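# Swap spare and broken robot arms between case and desk

## Task

Take the unpowered, heavy spare arm (its joints hang loose) out of the open case on one desk and set it on the empty desk on the far side of the room. Then put the broken arm, the one with red tape, into the case. Success needs all of the following. Both arms end up motionless. No piece of the spare arm sticks out past the desk's edge. The broken arm sits low enough that the lid could close, though the lid itself is left open. No part of either arm ever drops freely by more than a few centimetres. The case is still upright on its desk. The robot has released its grip and backed away. The robot stays on its wheels and is not tilted.

## Robot and tools

Robot: a wheeled base carrying a column, a head that tilts (two cameras in it), two 6-joint arms with two-finger grippers, and a low camera at the front. With the arms folded it is 0.73 m long, 0.62 m wide and 1.88 m tall, and its front sits 0.40 m ahead of the column. The base can only drive straight or spin in place. It has no sideways motion.

Frames: every position is given in the base frame. Its origin is on the floor under the column, midway between the drive wheels. x points forward, y to the robot's left, z up. left_hand and right_hand are the points where each gripper's fingers meet; the fingertips stick out 8 mm past that point. In each hand's frame, z points along the fingers and y runs along the opening. quat_wxyz gives its orientation. Odometry is measured in the base frame as it stood when the scene began. Heading is + to the left and runs from -3.142 to 3.142. Slipping wheels are counted as travel.

execute_actions: takes "actions", a list with either no action or exactly one, and "cameras". "cameras" lists names from cam_head_left, cam_head_right, cam_left_wrist, cam_right_wrist, nav_camera, all. Leaving it out, null or ["all"] returns every camera; [] returns none. An action may hold "base", "joints", or both, plus optional "speeds". Base and joint motions start at the same time.
- base: one key only. translate_m is a straight drive relative to where the base is now, in metres, + forward, range -3 to 3. rotate_rad is a turn on the spot relative to the current heading, in radians, + counter-clockwise seen from above (left), range -3.2 to 3.2.
- joints: a single dict covering both arms and the head, keyed by joint name. Each value is an absolute target, not a step. Ranges in radians: head_tilt_rad -0.61 to 1.308 (0 is level, + looks down). joint1 -2.879 to 2.879. joint2 0 to 3.141. joint3 0 to 3.019. joint4 -1.692 to 1.57. joint5 -1.57 to 1.57 (+ swings the hand to the robot's right). joint6 -2.094 to 2.094 (+ rolls clockwise seen from behind the hand). Gripper keys are left_gripper_m and right_gripper_m, a fingertip gap in metres from 0 (shut) to 0.093. The right_ joints have the same ranges as the left_ ones. Any joint not named keeps its earlier target.
- speeds: caps the base's top speed for this action only. translate_m 0.05 to 0.8 m/s, rotate_rad 0.1 to 1 rad/s; the defaults are the maximums. It has no effect on the arms. A base move that would take more than 8.667 s is refused, and no action runs longer than 15 s. An unknown key or an out-of-range number rejects the whole call, and nothing moves.

Arm geometry: set left joint1 to -1.57 (right joint1 to +1.57) and joints 5 and 6 to 0. The arm then works in a vertical plane pointing straight ahead, 0.23 m to the side of the column. Let a = j2 - 0.35, b = 1.05 + j2 - j3, c = b - j4; c = 1.57 means the fingers point straight down. The hand is then 0.12 + 0.39 sin a + 0.38 cos b + 0.25 cos c m ahead and 1.46 + 0.39 cos a - 0.38 sin b - 0.25 sin c m up. For example, j2, j3, j4 = 0.93, 0.78, 0.14 gives 0.60 m ahead and 1.21 m up. The real hand usually sits up to about 5 cm lower and nearer the column, or about 12 cm with heavy loads. Reach is about 1 m from the shoulder, and no lower than 0.47 m above the floor, so the floor is out of reach. Loads that can be held with the fingers pointing down: 3.2 kg at about 0.4 m ahead; 2 kg out to 0.6 m; 1 kg out to 0.8 m (0.9 to 1.2 m high). A single gripper holds roughly 2 to 6 kg. Close the gripper to a gap smaller than the object; "off_target" is then the normal result. If the gap stays 0.002 m or more above its target, something is being held.

wait: seconds, 0 to 10. Nothing new is commanded. zoom_image: camera plus region [x0, y0, x1, y1] in pixels of that camera's latest 896x504 image, at most 504x504. read_manual: returns licence text only. finished_scene: scene (integer) ends the scene for good, so only call it once the goal holds.

Result lines: joint_positions; left_hand and right_hand; base_odometry; turned_by_wheels and turned_by_imu. If those two disagree by more than about 4% and by at least 0.05 rad, the base hit something or slipped. base_tilt is in degrees, + when leaning forward or right. base_status and joint_status report done, off_target, contact_stop, time_out or not_followed. "joint command not followed" plus a cause line means a safety check held the arm back; move the joints you had moved at least 0.05 rad back the way they came. on_its_own reports targets still being held. motor_effort gives wheel effort in % with the peak in brackets. wheel_motors_off=1 means a 2 s overload cutoff is in force. Joint torques are also reported. MOTOR HOT warns of heating; an OVER-TEMPERATURE FAULT drops the arm.

Cautions: the arms being carried are limp and heavy, so support them and lower them in small steps. For gentle contact, step about 0.05 rad per call from your last target. A blocked arm keeps pushing and heats up; send it its reported positions as targets to relax it. Never let the robot's two arms collide or press on each other. Desk tops between 0.30 and 1.20 m high can slide over the base and strike the column. After a contact_stop, back off 0.05 m before turning. Keep the case upright, don't tip the robot, and watch for loose objects being nudged by outside pushes.

Each tool is called after "Request:" as name(argument=value, ...), one argument or row to a line, values as JSON.

## Session

Request:
execute_actions(
  actions=[],
)

Scene clock: 0.00 s.
Joint torques (N m, as the arm reports them, + toward a larger angle): no reading
base_odometry: x=+0.000 y=+0.000 heading=+0.000 (m, m, rad; odometry frame)
turned_by_wheels: +0.000 (rad since the last result)
turned_by_imu: +0.000 (rad since the last result)
base_tilt: forward=-0.3 right=+0.3 (deg)
base_status: not commanded
joint_positions: head_tilt_rad=+0.868 left_joint1_rad=-1.545 left_joint2_rad=+0.881 left_joint3_rad=+0.417 left_joint4_rad=-0.898 left_joint5_rad=+0.013 left_joint6_rad=-0.066 left_gripper_m=+0.094 right_joint1_rad=+1.559 right_joint2_rad=+0.865 right_joint3_rad=+0.388 right_joint4_rad=-0.917 right_joint5_rad=-0.017 right_joint6_rad=+0.010 right_gripper_m=+0.094
joint_status: not commanded
wheel_motors_off: 0
motor_effort: left_wheel=+3 right_wheel=+1 (%)
left_hand: x=+0.1601 y=+0.2282 z=+1.2417 quat_wxyz=(+0.406, +0.043, -0.913, -0.015) (m; base frame)
right_hand: x=+0.1446 y=-0.2250 z=+1.2504 quat_wxyz=(+0.422, -0.013, -0.907, -0.002) (m; base frame)
pictures: cam_head_left, cam_head_right, cam_left_wrist, cam_right_wrist, nav_camera
Images, in order (width x height): cam_head_left 896x504, cam_head_right 896x504, cam_left_wrist 896x504, cam_right_wrist 896x504, nav_camera 896x504.

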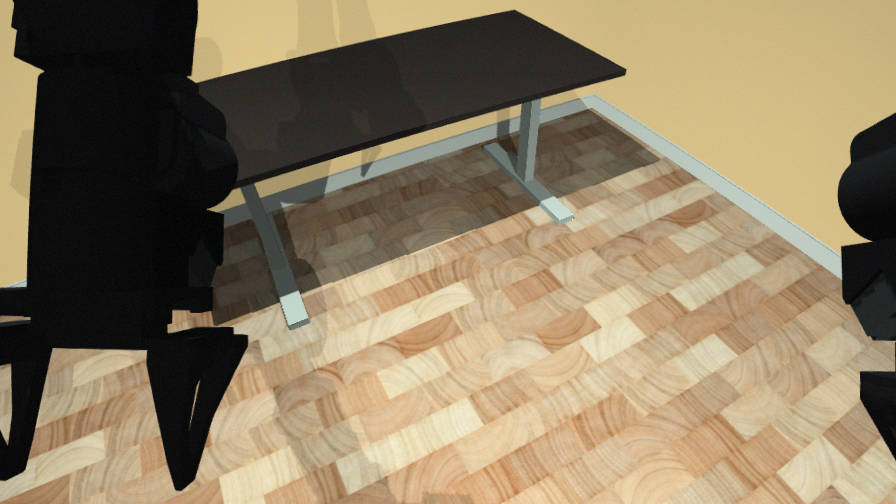

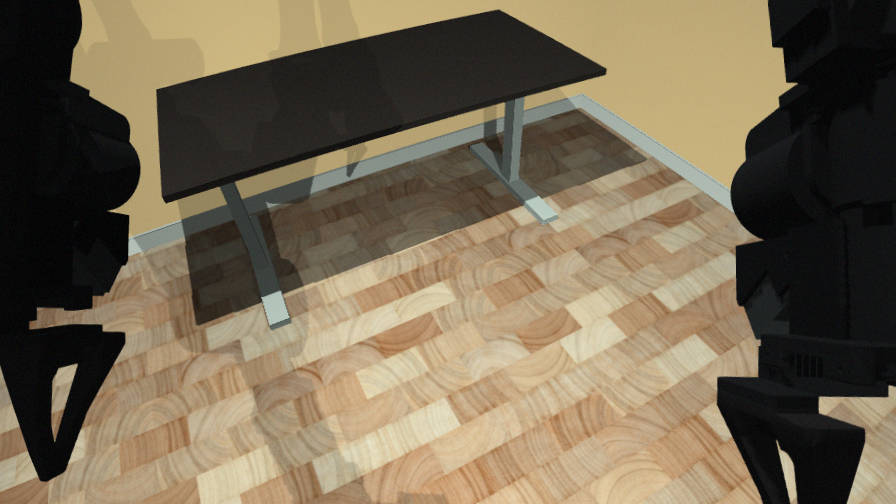

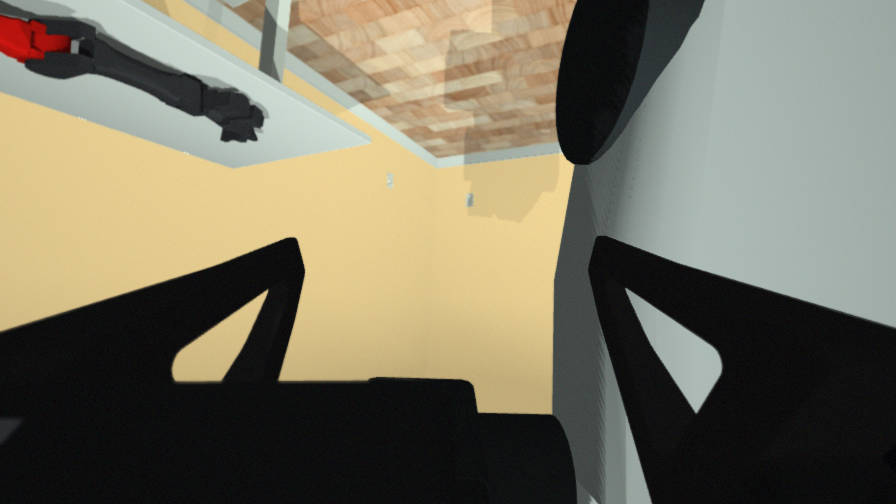

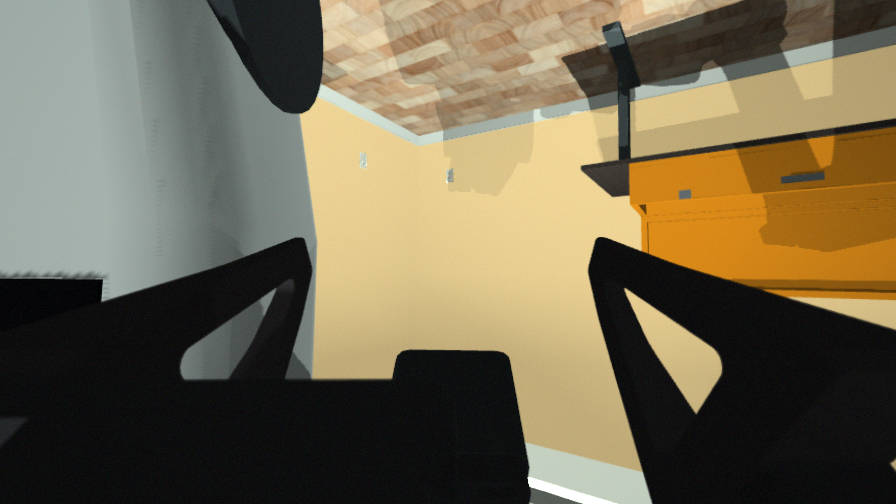

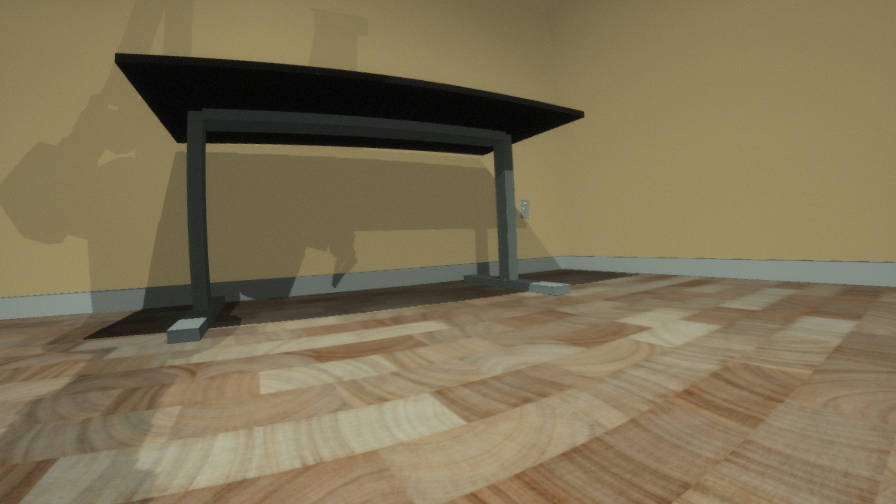

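Request:
execute_actions(
  actions=[
    {"base":{"rotate_rad":-2.58},"joints":{"head_tilt_rad":0.6}},
  ],
  cameras=["cam_head_left","cam_head_right","nav_camera"],
)

Scene clock: 10.93 s.
Joint torques (N m, as the arm reports them, + toward a larger angle): left_arm=[ 1.12 -6.86 -0.8  -0.85  0.04 -0.04] | right_arm=[-0.46 -6.99 -1.36 -1.2   0.13  0.12]
base_odometry: x=+0.000 y=+0.000 heading=-2.579 (m, m, rad; odometry frame)
turned_by_wheels: -2.579 (rad since the last result)
turned_by_imu: -2.593 (rad since the last result)
base_tilt: forward=-0.2 right=+0.3 (deg)
base_status: done
joint_positions: head_tilt_rad=+0.617 left_joint1_rad=-1.545 left_joint2_rad=+0.881 left_joint3_rad=+0.417 left_joint4_rad=-0.898 left_joint5_rad=+0.013 left_joint6_rad=-0.066 left_gripper_m=+0.094 right_joint1_rad=+1.559 right_joint2_rad=+0.865 right_joint3_rad=+0.388 right_joint4_rad=-0.917 right_joint5_rad=-0.017 right_joint6_rad=+0.010 right_gripper_m=+0.094
joint_status: all done
wheel_motors_off: 0
motor_effort: left_wheel=+4(38) right_wheel=-4(38) (%)
left_hand: x=+0.1601 y=+0.2282 z=+1.2417 quat_wxyz=(+0.406, +0.043, -0.913, -0.015) (m; base frame)
right_hand: x=+0.1446 y=-0.2250 z=+1.2504 quat_wxyz=(+0.422, -0.013, -0.907, -0.002) (m; base frame)
pictures: cam_head_left, cam_head_right, nav_camera
camera_calibration (this result's frames):
cam_head_left: T_world_to_cam=[[0.0689603, -0.997613, 0.00360443, 0.0147569], [-0.49778, -0.0375399, -0.86649, 1.34823], [0.864557, 0.0579592, -0.499181, 0.644105], [0, 0, 0, 1]] pos_world=[0.113239, 0.0280022, 1.4897]
cam_head_right: T_world_to_cam=[[0.0780913, -0.996463, -0.0310439, -0.00685786], [-0.513278, -0.013491, -0.858117, 1.33215], [0.854662, 0.0829456, -0.512515, 0.663059], [0, 0, 0, 1]] pos_world=[0.117606, -0.0438595, 1.48276]
Images, in order (width x height): cam_head_left 896x504, cam_head_right 896x504, nav_camera 896x504.

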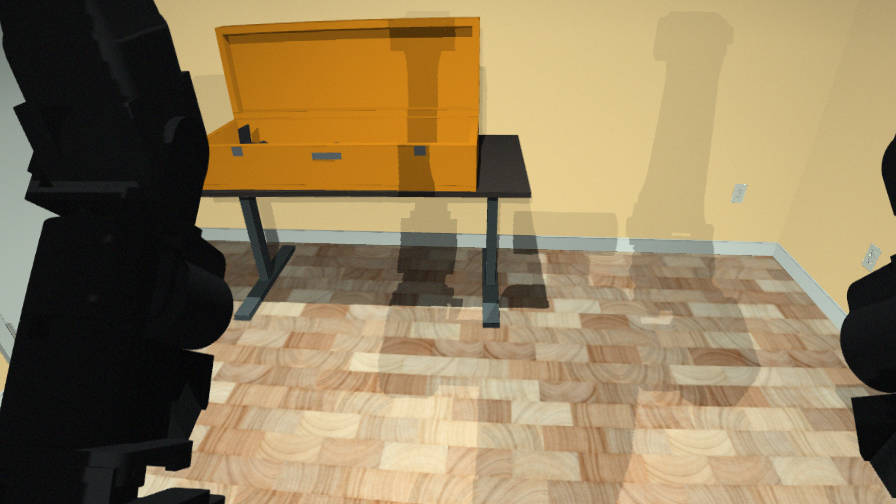

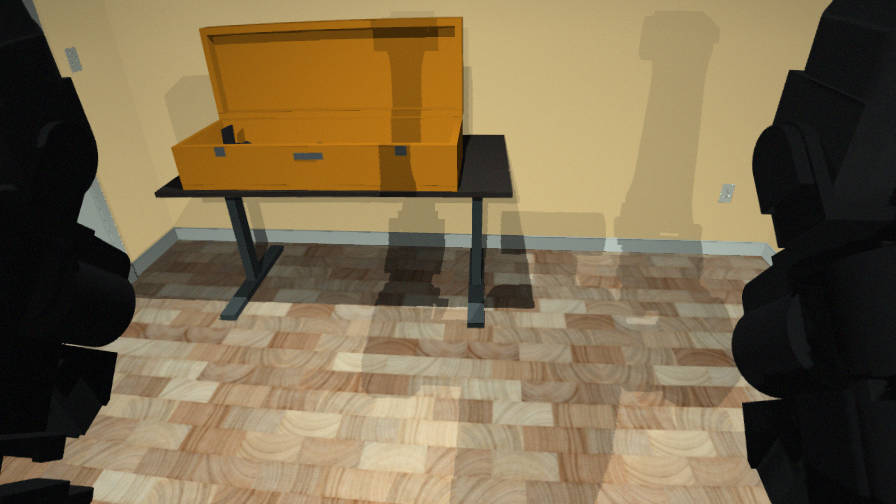

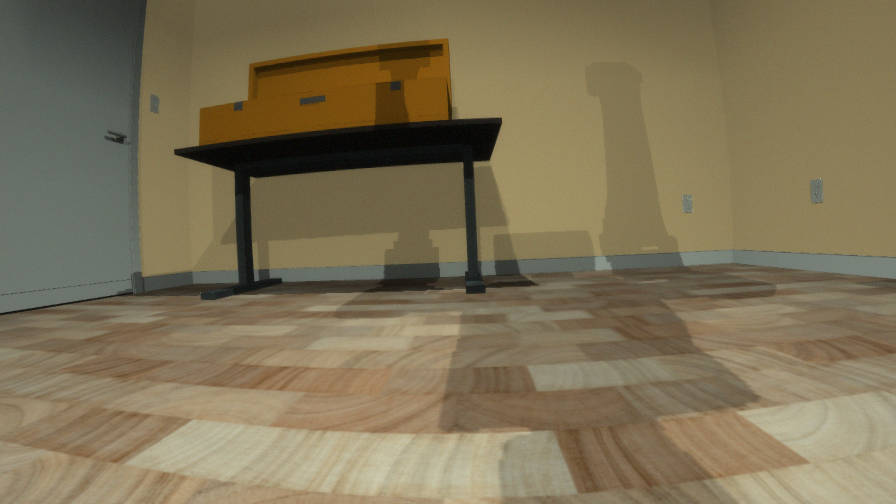

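Request:
execute_actions(
  actions=[
    {"base":{"rotate_rad":0.6}},
  ],
  cameras=[],
)

Request:
execute_actions(
  actions=[
    {"base":{"translate_m":1.1}},
  ],
  cameras=[],
)

Request:
execute_actions(
  actions=[
    {"base":{"rotate_rad":-0.58}},
  ],
  cameras=[],
)

Request:
execute_actions(
  actions=[
    {"base":{"translate_m":0.65},"joints":{"head_tilt_rad":1.0,"left_joint2_rad":0.3,"left_joint3_rad":0.9,"left_joint4_rad":-0.6,"right_joint2_rad":0.3,"right_joint3_rad":0.9,"right_joint4_rad":-0.6}},
  ],
)

Scene clock: 23.87 s.
Joint torques (N m, as the arm reports them, + toward a larger angle): left_arm=[ 1.14 -7.44 -0.78 -1.02  0.08 -0.09] | right_arm=[ 0.12 -7.17 -1.37 -1.16  0.13  0.12]
base_odometry: x=+0.000 y=+0.000 heading=-1.980 (m, m, rad; odometry frame)
turned_by_wheels: +0.599 (rad since the last result)
turned_by_imu: +0.601 (rad since the last result)
base_tilt: forward=-0.3 right=+0.3 (deg)
base_status: done
joint_positions: head_tilt_rad=+0.617 left_joint1_rad=-1.545 left_joint2_rad=+0.881 left_joint3_rad=+0.417 left_joint4_rad=-0.898 left_joint5_rad=+0.013 left_joint6_rad=-0.066 left_gripper_m=+0.094 right_joint1_rad=+1.559 right_joint2_rad=+0.865 right_joint3_rad=+0.388 right_joint4_rad=-0.917 right_joint5_rad=-0.017 right_joint6_rad=+0.010 right_gripper_m=+0.094
joint_status: not commanded
wheel_motors_off: 0
motor_effort: left_wheel=-4(21) right_wheel=+4(23) (%)
left_hand: x=+0.1601 y=+0.2282 z=+1.2417 quat_wxyz=(+0.406, +0.043, -0.913, -0.015) (m; base frame)
right_hand: x=+0.1446 y=-0.2250 z=+1.2504 quat_wxyz=(+0.422, -0.013, -0.907, -0.002) (m; base frame)
pictures: none
No camera images: the call's "cameras" was empty. Leave "cameras" out to get every camera's image.

Scene clock: 27.03 s.
Joint torques (N m, as the arm reports them, + toward a larger angle): left_arm=[ 0.96 -6.87 -1.12 -0.89  0.04 -0.08] | right_arm=[ 0.01 -6.87 -1.47 -1.35  0.14  0.15]
base_odometry: x=-0.438 y=-1.009 heading=-1.981 (m, m, rad; odometry frame)
turned_by_wheels: -0.001 (rad since the last result)
turned_by_imu: -0.004 (rad since the last result)
base_tilt: forward=-0.2 right=+0.3 (deg)
base_status: done
joint_positions: head_tilt_rad=+0.617 left_joint1_rad=-1.545 left_joint2_rad=+0.881 left_joint3_rad=+0.418 left_joint4_rad=-0.898 left_joint5_rad=+0.013 left_joint6_rad=-0.066 left_gripper_m=+0.094 right_joint1_rad=+1.559 right_joint2_rad=+0.865 right_joint3_rad=+0.389 right_joint4_rad=-0.917 right_joint5_rad=-0.017 right_joint6_rad=+0.010 right_gripper_m=+0.094
joint_status: not commanded
wheel_motors_off: 0
motor_effort: left_wheel=-1(48) right_wheel=+1(68) (%)
left_hand: x=+0.1607 y=+0.2282 z=+1.2415 quat_wxyz=(+0.406, +0.043, -0.913, -0.015) (m; base frame)
right_hand: x=+0.1452 y=-0.2250 z=+1.2502 quat_wxyz=(+0.421, -0.013, -0.907, -0.002) (m; base frame)
pictures: none
No camera images: the call's "cameras" was empty. Leave "cameras" out to get every camera's image.

Scene clock: 28.87 s.
Joint torques (N m, as the arm reports them, + toward a larger angle): left_arm=[ 1.37 -7.01 -0.79 -0.97  0.04 -0.09] | right_arm=[-0.15 -6.79 -1.46 -1.2   0.11  0.13]
base_odometry: x=-0.438 y=-1.009 heading=-2.560 (m, m, rad; odometry frame)
turned_by_wheels: -0.579 (rad since the last result)
turned_by_imu: -0.581 (rad since the last result)
base_tilt: forward=-0.3 right=+0.3 (deg)
base_status: done
joint_positions: head_tilt_rad=+0.617 left_joint1_rad=-1.545 left_joint2_rad=+0.881 left_joint3_rad=+0.418 left_joint4_rad=-0.898 left_joint5_rad=+0.013 left_joint6_rad=-0.066 left_gripper_m=+0.094 right_joint1_rad=+1.559 right_joint2_rad=+0.865 right_joint3_rad=+0.389 right_joint4_rad=-0.917 right_joint5_rad=-0.017 right_joint6_rad=+0.010 right_gripper_m=+0.094
joint_status: not commanded
wheel_motors_off: 0
motor_effort: left_wheel=+3(31) right_wheel=-5(53) (%)
left_hand: x=+0.1607 y=+0.2282 z=+1.2415 quat_wxyz=(+0.406, +0.043, -0.913, -0.015) (m; base frame)
right_hand: x=+0.1452 y=-0.2250 z=+1.2502 quat_wxyz=(+0.421, -0.013, -0.907, -0.002) (m; base frame)
pictures: none
No camera images: the call's "cameras" was empty. Leave "cameras" out to get every camera's image.

Scene clock: 31.70 s.
Joint torques (N m, as the arm reports them, + toward a larger angle): left_arm=[ 1.45 -8.69  9.4   1.15  0.07 -0.1 ] | right_arm=[ 0.19 -8.42 10.12  1.55  0.12  0.14]
base_odometry: x=-0.981 y=-1.366 heading=-2.560 (m, m, rad; odometry frame)
turned_by_wheels: +0.000 (rad since the last result)
turned_by_imu: -0.003 (rad since the last result)
base_tilt: forward=-0.3 right=+0.3 (deg)
base_status: done
joint_positions: head_tilt_rad=+1.001 left_joint1_rad=-1.545 left_joint2_rad=+0.292 left_joint3_rad=+0.894 left_joint4_rad=-0.597 left_joint5_rad=+0.013 left_joint6_rad=-0.066 left_gripper_m=+0.094 right_joint1_rad=+1.559 right_joint2_rad=+0.288 right_joint3_rad=+0.893 right_joint4_rad=-0.602 right_joint5_rad=-0.017 right_joint6_rad=+0.010 right_gripper_m=+0.094
joint_status: all done
wheel_motors_off: 0
motor_effort: left_wheel=+1(54) right_wheel=-1(57) (%)
left_hand: x=+0.5719 y=+0.2286 z=+1.4633 quat_wxyz=(-0.261, +0.033, -0.965, +0.002) (m; base frame)
right_hand: x=+0.5704 y=-0.2253 z=+1.4645 quat_wxyz=(-0.260, -0.004, -0.965, -0.004) (m; base frame)
pictures: cam_head_left, cam_head_right, cam_left_wrist, cam_right_wrist, nav_camera
camera_calibration (this result's frames):
cam_head_left: T_world_to_cam=[[0.0653069, -0.997613, -0.0224394, 0.0550471], [-0.785639, -0.0375399, -0.617545, 0.979246], [0.615228, 0.0579592, -0.786215, 1.0986], [0, 0, 0, 1]] pos_world=[0.0898468, 0.0280022, 1.4697]
cam_head_right: T_world_to_cam=[[0.0608216, -0.996463, -0.0579889, 0.0355009], [-0.796882, -0.013491, -0.603985, 0.954967], [0.601066, 0.0829456, -0.794884, 1.11059], [0, 0, 0, 1]] pos_world=[0.0913011, -0.0438595, 1.46163]
cam_left_wrist: T_world_to_cam=[[0.0498188, -0.997833, 0.0429845, 0.127273], [-0.995649, -0.0462243, 0.0809099, 0.466738], [-0.0787477, -0.0468283, -0.995794, 1.63815], [0, 0, 0, 1]] pos_world=[0.587366, 0.225284, 1.58802]
cam_right_wrist: T_world_to_cam=[[-0.00865211, -0.999952, -0.00459684, -0.214194], [-0.995669, 0.00818933, 0.092606, 0.441725], [-0.0925639, 0.00537817, -0.995692, 1.63736], [0, 0, 0, 1]] pos_world=[0.58952, -0.226608, 1.58842]
Images, in order (width x height): cam_head_left 896x504, cam_head_right 896x504, cam_left_wrist 896x504, cam_right_wrist 896x504, nav_camera 896x504.

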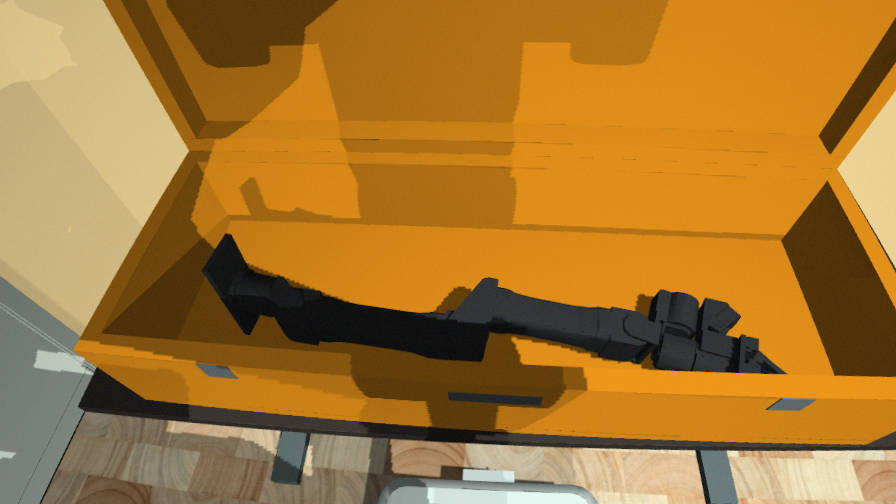

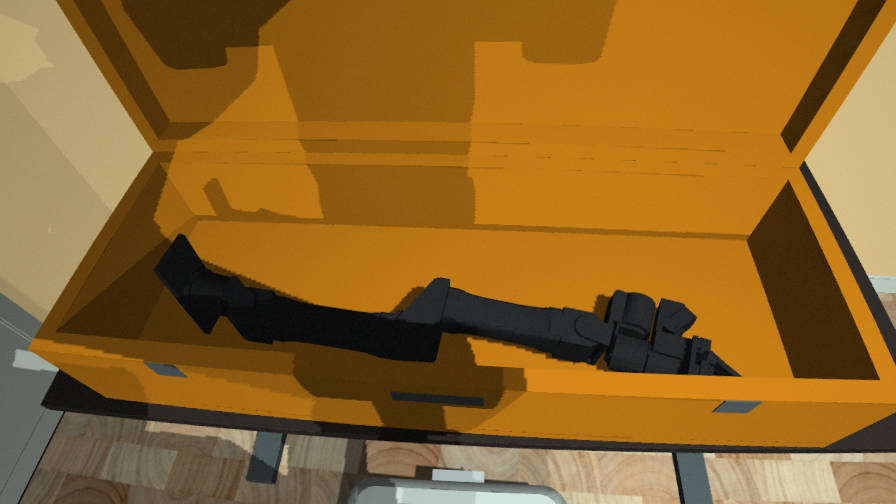

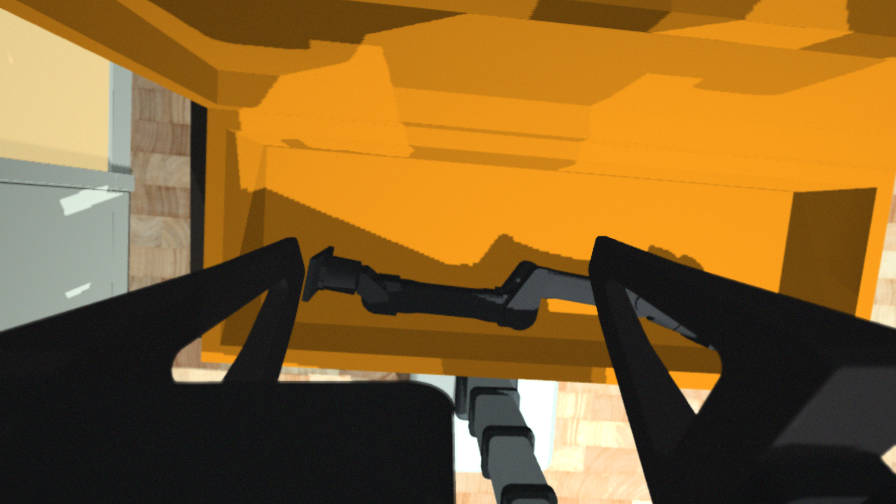

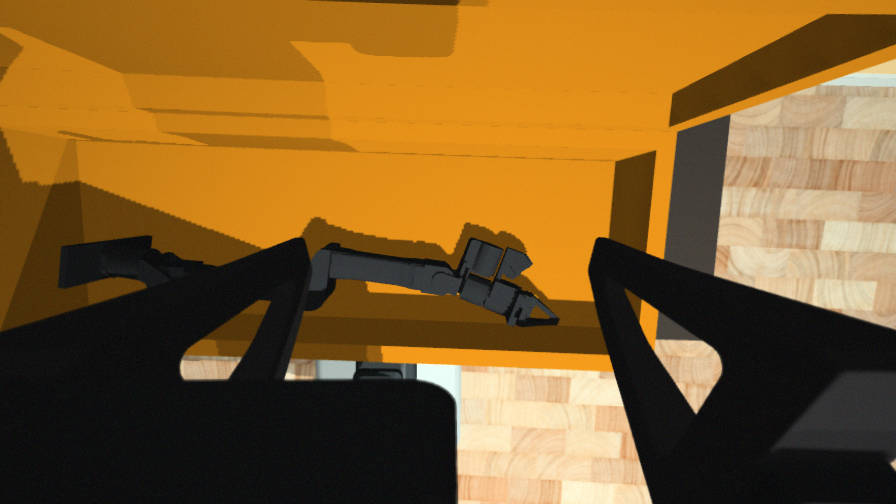

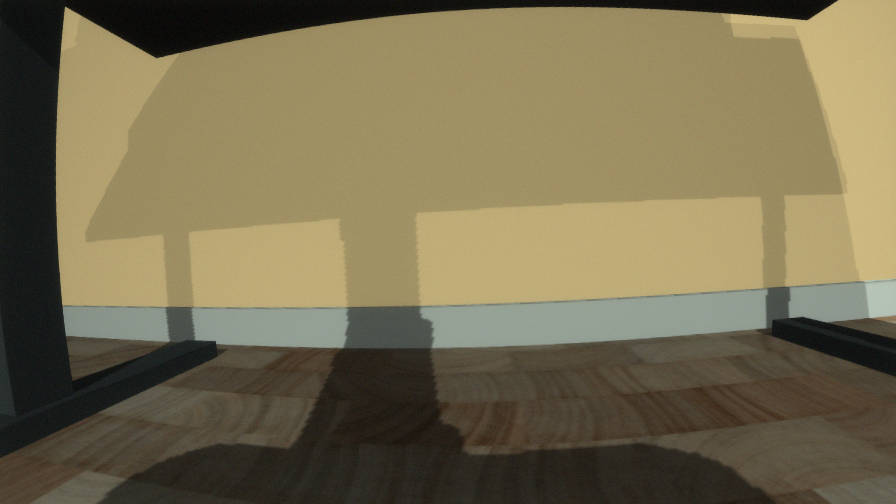

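Request:
execute_actions(
  actions=[
    {"base":{"translate_m":0.07},"joints":{"head_tilt_rad":1.2,"left_joint2_rad":1.46,"left_joint3_rad":0.8,"left_joint4_rad":0.17,"left_joint6_rad":1.74,"right_joint1_rad":1.65,"right_joint2_rad":1.46,"right_joint3_rad":0.8,"right_joint4_rad":0.17,"right_joint6_rad":-1.4}},
  ],
)

Request:
execute_actions(
  actions=[
    {"joints":{"left_joint2_rad":1.76,"left_joint3_rad":1.0,"left_joint4_rad":0.26,"right_joint2_rad":1.76,"right_joint3_rad":1.0,"right_joint4_rad":0.26}},
  ],
)

Scene clock: 54.47 s.
Joint torques (N m, as the arm reports them, + toward a larger angle): left_arm=[  0.98 -14.22  -1.08   0.84   0.13   0.  ] | right_arm=[  0.67 -12.79  -1.24   1.32  -0.07   0.02]
base_odometry: x=-1.040 y=-1.405 heading=-2.560 (m, m, rad; odometry frame)
turned_by_wheels: +0.000 (rad since the last result)
turned_by_imu: -0.002 (rad since the last result)
base_tilt: forward=-0.3 right=+0.3 (deg)
base_status: done
joint_positions: head_tilt_rad=+1.198 left_joint1_rad=-1.545 left_joint2_rad=+1.459 left_joint3_rad=+0.801 left_joint4_rad=+0.161 left_joint5_rad=+0.013 left_joint6_rad=+1.731 left_gripper_m=+0.094 right_joint1_rad=+1.654 right_joint2_rad=+1.455 right_joint3_rad=+0.798 right_joint4_rad=+0.151 right_joint5_rad=-0.017 right_joint6_rad=-1.386 right_gripper_m=+0.094
joint_status: all done
wheel_motors_off: 0
motor_effort: left_wheel=-1(32) right_wheel=-2(34) (%)
left_hand: x=+0.4241 y=+0.2371 z=+1.0020 quat_wxyz=(-0.005, -0.757, -0.653, -0.013) (m; base frame)
right_hand: x=+0.4209 y=-0.1757 z=+1.0051 quat_wxyz=(-0.035, +0.654, -0.755, -0.029) (m; base frame)
pictures: cam_head_left, cam_head_right, cam_left_wrist, cam_right_wrist, nav_camera
camera_calibration (this result's frames):
cam_head_left: T_world_to_cam=[[0.0596498, -0.997613, -0.0347911, 0.0743514], [-0.891339, -0.0375399, -0.45178, 0.729253], [0.449396, 0.0579592, -0.891451, 1.26896], [0, 0, 0, 1]] pos_world=[0.0753129, 0.0280022, 1.46326]
cam_head_right: T_world_to_cam=[[0.0482914, -0.996463, -0.0687744, 0.0527371], [-0.899709, -0.013491, -0.436281, 0.701845], [0.43381, 0.0829456, -0.897178, 1.27648], [0, 0, 0, 1]] pos_world=[0.0751585, -0.0438595, 1.45506]
cam_left_wrist: T_world_to_cam=[[-0.988964, 0.148152, 0.000932409, 0.373913], [0.120817, 0.80282, 0.583851, -0.821388], [0.0857501, 0.577521, -0.81186, 0.765397], [0, 0, 0, 1]] pos_world=[0.403391, 0.161999, 1.10062]
cam_right_wrist: T_world_to_cam=[[0.989678, -0.14304, 0.00876025, -0.451115], [-0.12788, -0.853892, 0.504494, -0.595682], [-0.0646827, -0.500407, -0.863371, 0.93224], [0, 0, 0, 1]] pos_world=[0.430582, -0.106677, 1.10934]
Images, in order (width x height): cam_head_left 896x504, cam_head_right 896x504, cam_left_wrist 896x504, cam_right_wrist 896x504, nav_camera 896x504.

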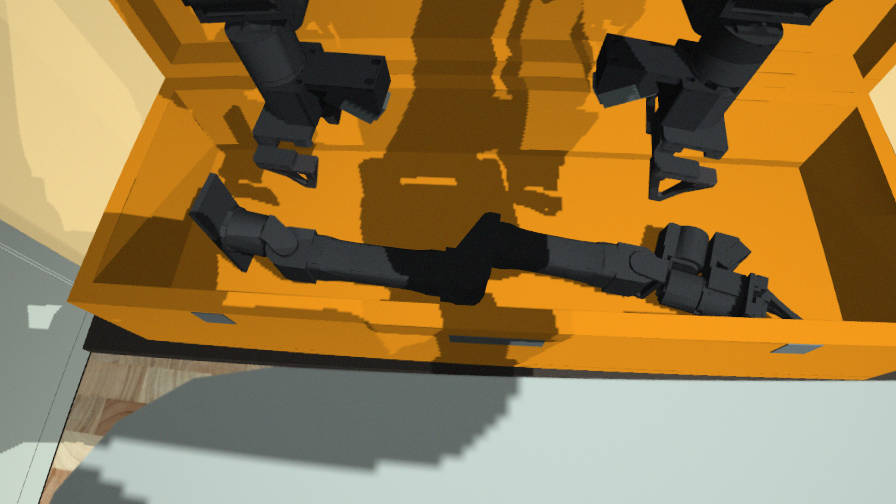

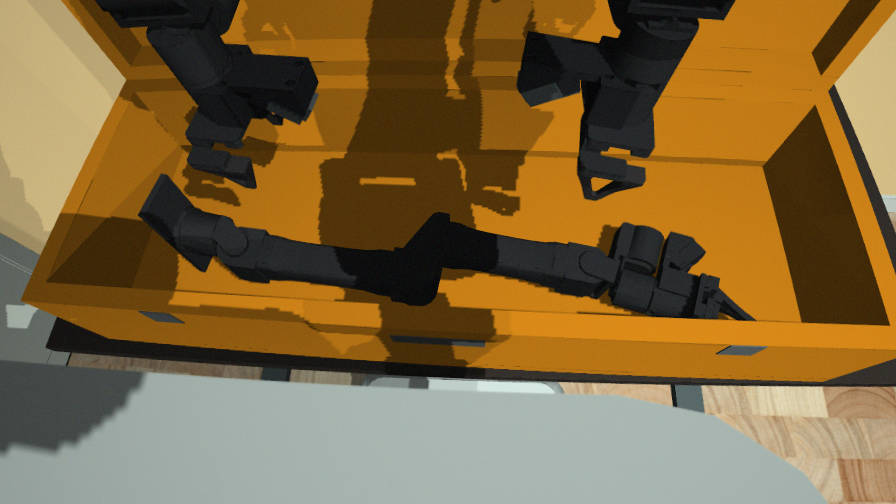

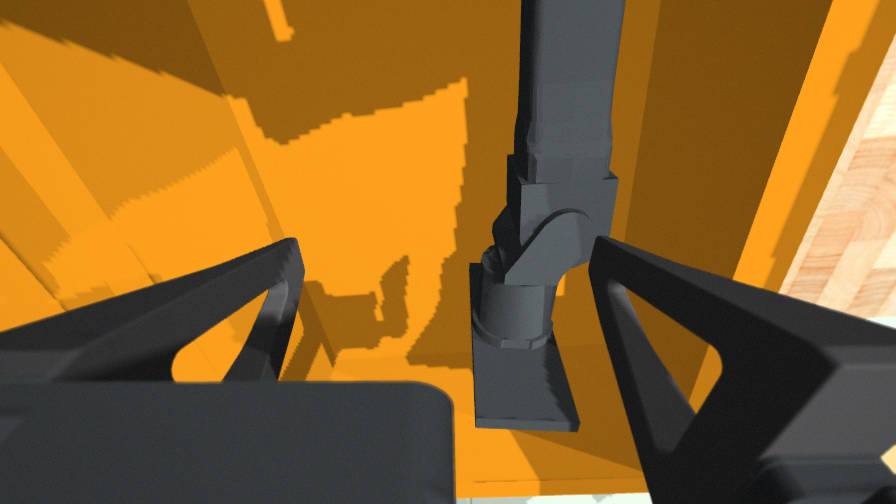

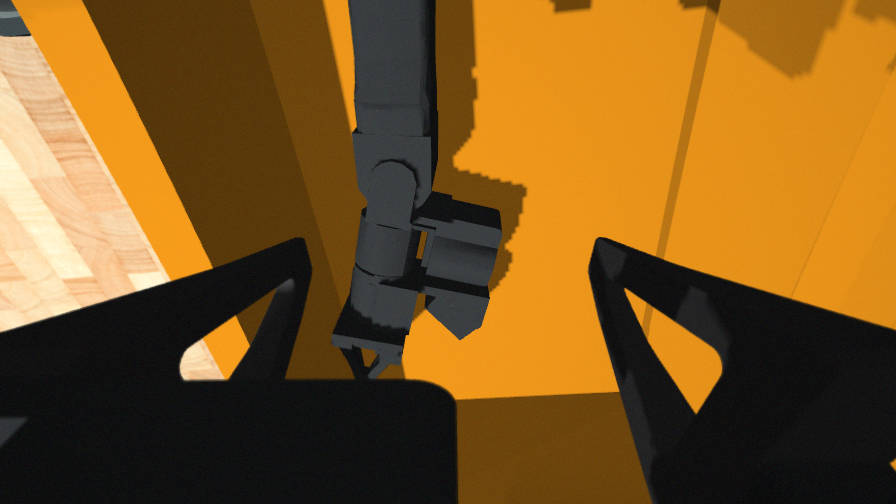

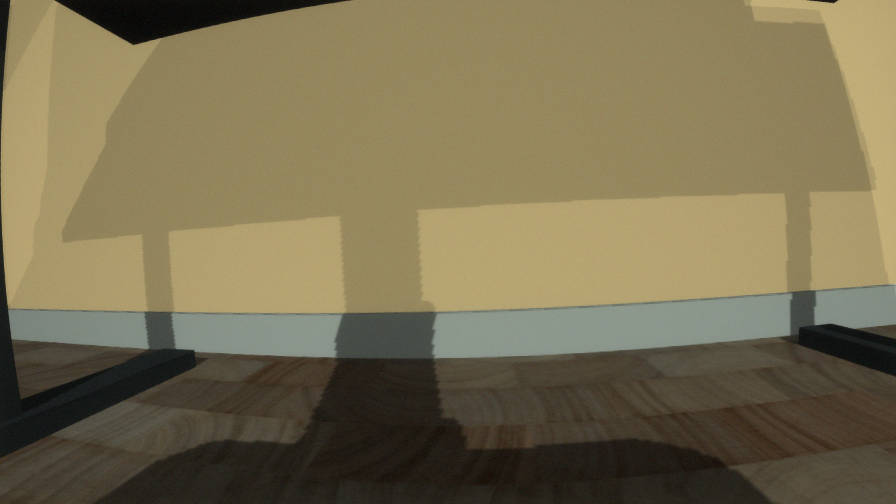

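Scene clock: 55.57 s.
Joint torques (N m, as the arm reports them, + toward a larger angle): left_arm=[  1.52 -15.68  -1.9    0.35   0.17  -0.02] | right_arm=[  0.83 -14.    -2.15   0.71  -0.06   0.02]
base_odometry: x=-1.040 y=-1.405 heading=-2.560 (m, m, rad; odometry frame)
turned_by_wheels: +0.000 (rad since the last result)
turned_by_imu: +0.000 (rad since the last result)
base_tilt: forward=-0.3 right=+0.3 (deg)
base_status: not commanded
joint_positions: head_tilt_rad=+1.198 left_joint1_rad=-1.545 left_joint2_rad=+1.773 left_joint3_rad=+0.996 left_joint4_rad=+0.260 left_joint5_rad=+0.013 left_joint6_rad=+1.732 left_gripper_m=+0.094 right_joint1_rad=+1.654 right_joint2_rad=+1.767 right_joint3_rad=+0.997 right_joint4_rad=+0.253 right_joint5_rad=-0.017 right_joint6_rad=-1.387 right_gripper_m=+0.094
joint_status: all done
wheel_motors_off: 0
motor_effort: left_wheel=+1(4) right_wheel=+1(3) (%)
left_hand: x=+0.4109 y=+0.2393 z=+0.8960 quat_wxyz=(+0.001, -0.757, -0.653, -0.006) (m; base frame)
right_hand: x=+0.4117 y=-0.1685 z=+0.8994 quat_wxyz=(-0.031, +0.654, -0.755, -0.032) (m; base frame)
pictures: cam_head_left, cam_head_right, cam_left_wrist, cam_right_wrist, nav_camera
camera_calibration (this result's frames):
cam_head_left: T_world_to_cam=[[0.0596496, -0.997613, -0.0347914, 0.0743519], [-0.891341, -0.0375399, -0.451776, 0.729247], [0.449391, 0.0579592, -0.891453, 1.26896], [0, 0, 0, 1]] pos_world=[0.0753125, 0.0280022, 1.46326]
cam_head_right: T_world_to_cam=[[0.0482911, -0.996463, -0.0687746, 0.0527375], [-0.899711, -0.013491, -0.436277, 0.701838], [0.433806, 0.0829456, -0.89718, 1.27649], [0, 0, 0, 1]] pos_world=[0.0751581, -0.0438595, 1.45506]
cam_left_wrist: T_world_to_cam=[[-0.988786, 0.148123, 0.0190033, 0.344442], [0.131458, 0.80296, 0.581356, -0.761861], [0.0708531, 0.577335, -0.813428, 0.686743], [0, 0, 0, 1]] pos_world=[0.392074, 0.164243, 0.994983]
cam_right_wrist: T_world_to_cam=[[0.989883, -0.141874, -0.00205187, -0.430165], [-0.121321, -0.853805, 0.50626, -0.541632], [-0.0735769, -0.500889, -0.862379, 0.846721], [0, 0, 0, 1]] pos_world=[0.422401, -0.0993635, 1.00352]
Images, in order (width x height): cam_head_left 896x504, cam_head_right 896x504, cam_left_wrist 896x504, cam_right_wrist 896x504, nav_camera 896x504.

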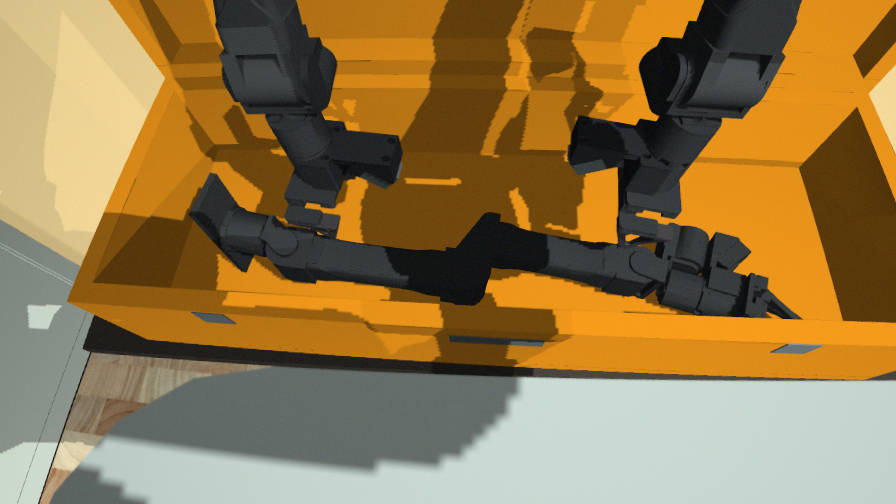

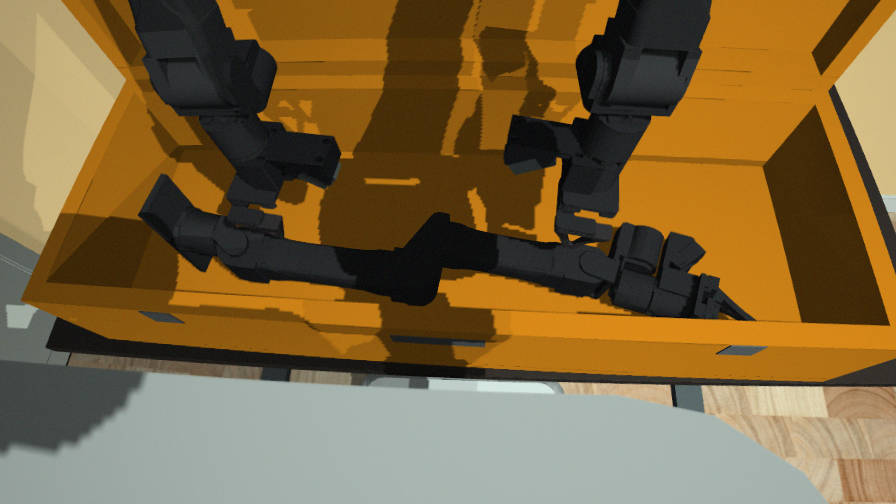

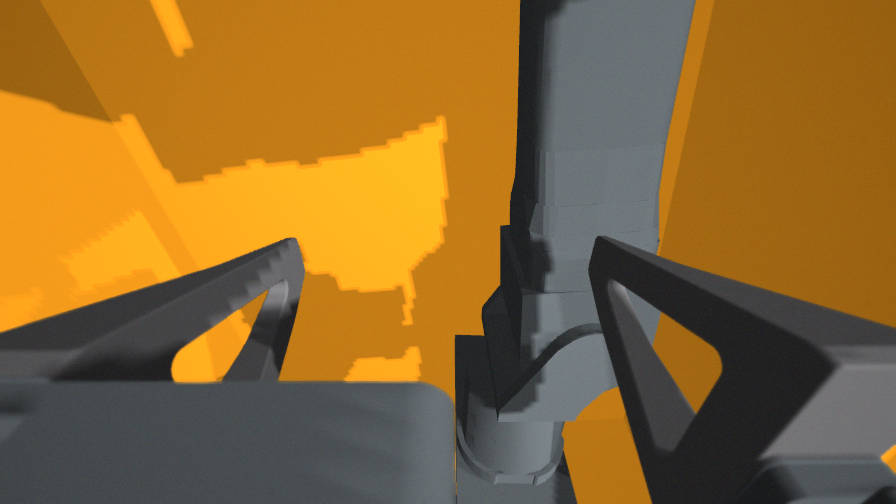

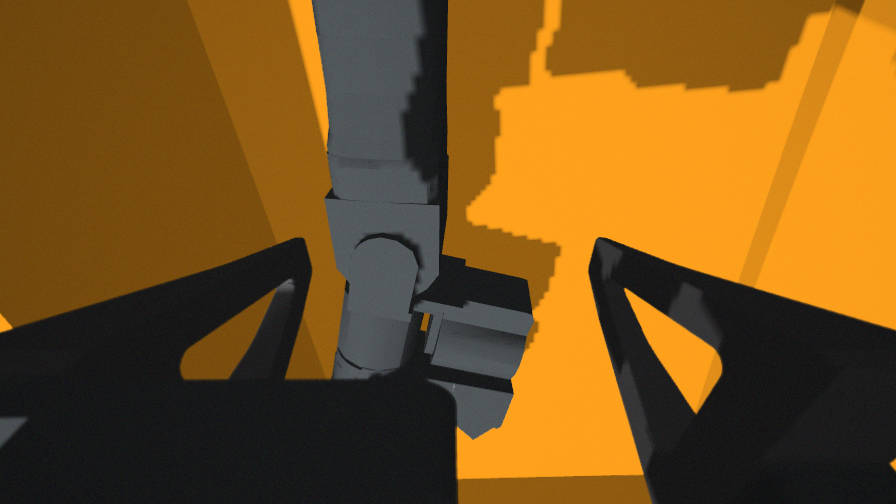

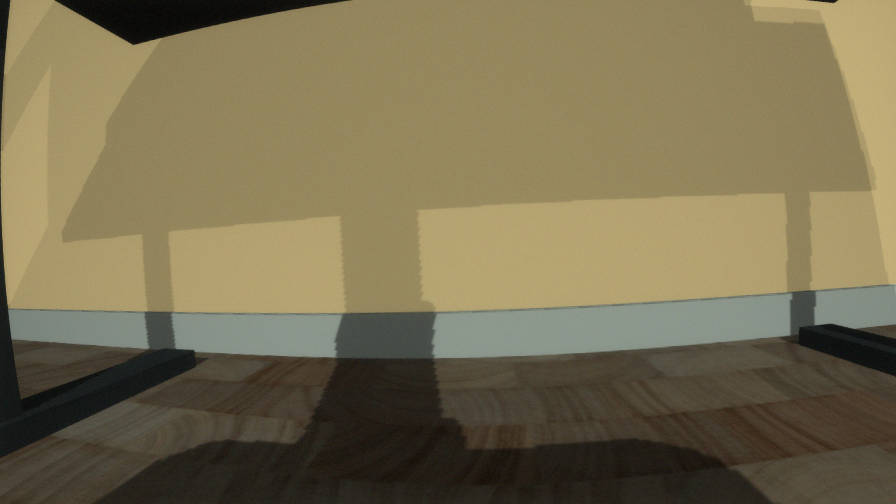

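Request:
execute_actions(
  actions=[
    {"base":{"translate_m":-0.032},"joints":{"left_joint4_rad":0.15,"right_joint2_rad":1.86,"right_joint3_rad":1.09,"right_joint4_rad":0.27}},
  ],
  cameras=["cam_left_wrist","cam_right_wrist"],
)

Scene clock: 61.63 s.
Joint torques (N m, as the arm reports them, + toward a larger angle): left_arm=[  1.36 -14.76  -2.31   0.19   0.18   0.01] | right_arm=[  0.6  -13.13  -2.45   0.77  -0.02   0.  ]
base_odometry: x=-1.013 y=-1.387 heading=-2.560 (m, m, rad; odometry frame)
turned_by_wheels: +0.000 (rad since the last result)
turned_by_imu: -0.002 (rad since the last result)
base_tilt: forward=-0.3 right=+0.3 (deg)
base_status: done
joint_positions: head_tilt_rad=+1.199 left_joint1_rad=-1.545 left_joint2_rad=+1.770 left_joint3_rad=+0.998 left_joint4_rad=+0.151 left_joint5_rad=+0.013 left_joint6_rad=+1.732 left_gripper_m=+0.094 right_joint1_rad=+1.654 right_joint2_rad=+1.852 right_joint3_rad=+1.089 right_joint4_rad=+0.260 right_joint5_rad=-0.017 right_joint6_rad=-1.387 right_gripper_m=+0.094
joint_status: all done
wheel_motors_off: 0
motor_effort: left_wheel=-1(36) right_wheel=+0(39) (%)
left_hand: x=+0.3866 y=+0.2389 z=+0.8977 quat_wxyz=(+0.035, -0.756, -0.653, +0.034) (m; base frame)
right_hand: x=+0.4215 y=-0.1657 z=+0.8666 quat_wxyz=(-0.037, +0.654, -0.755, -0.028) (m; base frame)
pictures: cam_left_wrist, cam_right_wrist
camera_calibration (this result's frames):
cam_left_wrist: T_world_to_cam=[[-0.981723, 0.145885, 0.122221, 0.225526], [0.189635, 0.804123, 0.563404, -0.766066], [-0.0160884, 0.576284, -0.817091, 0.727281], [0, 0, 0, 1]] pos_world=[0.378378, 0.16399, 0.998296]
cam_right_wrist: T_world_to_cam=[[0.989661, -0.142911, 0.0121606, -0.451941], [-0.12951, -0.853978, 0.503933, -0.516028], [-0.0616325, -0.500298, -0.863657, 0.816727], [0, 0, 0, 1]] pos_world=[0.430775, -0.0966571, 0.970912]
Images, in order (width x height): cam_left_wrist 896x504, cam_right_wrist 896x504.

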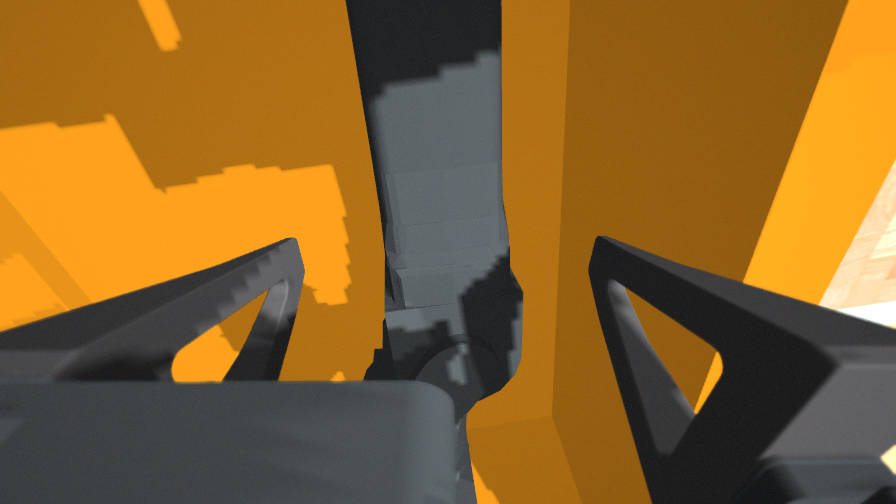

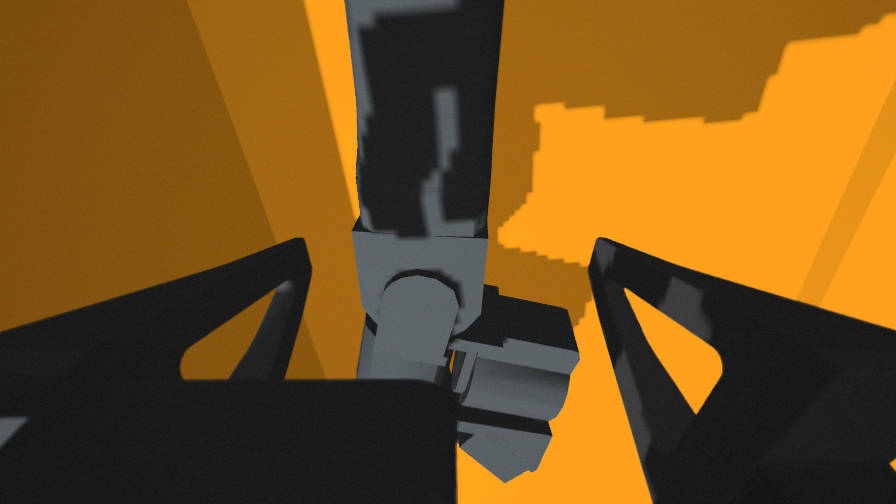

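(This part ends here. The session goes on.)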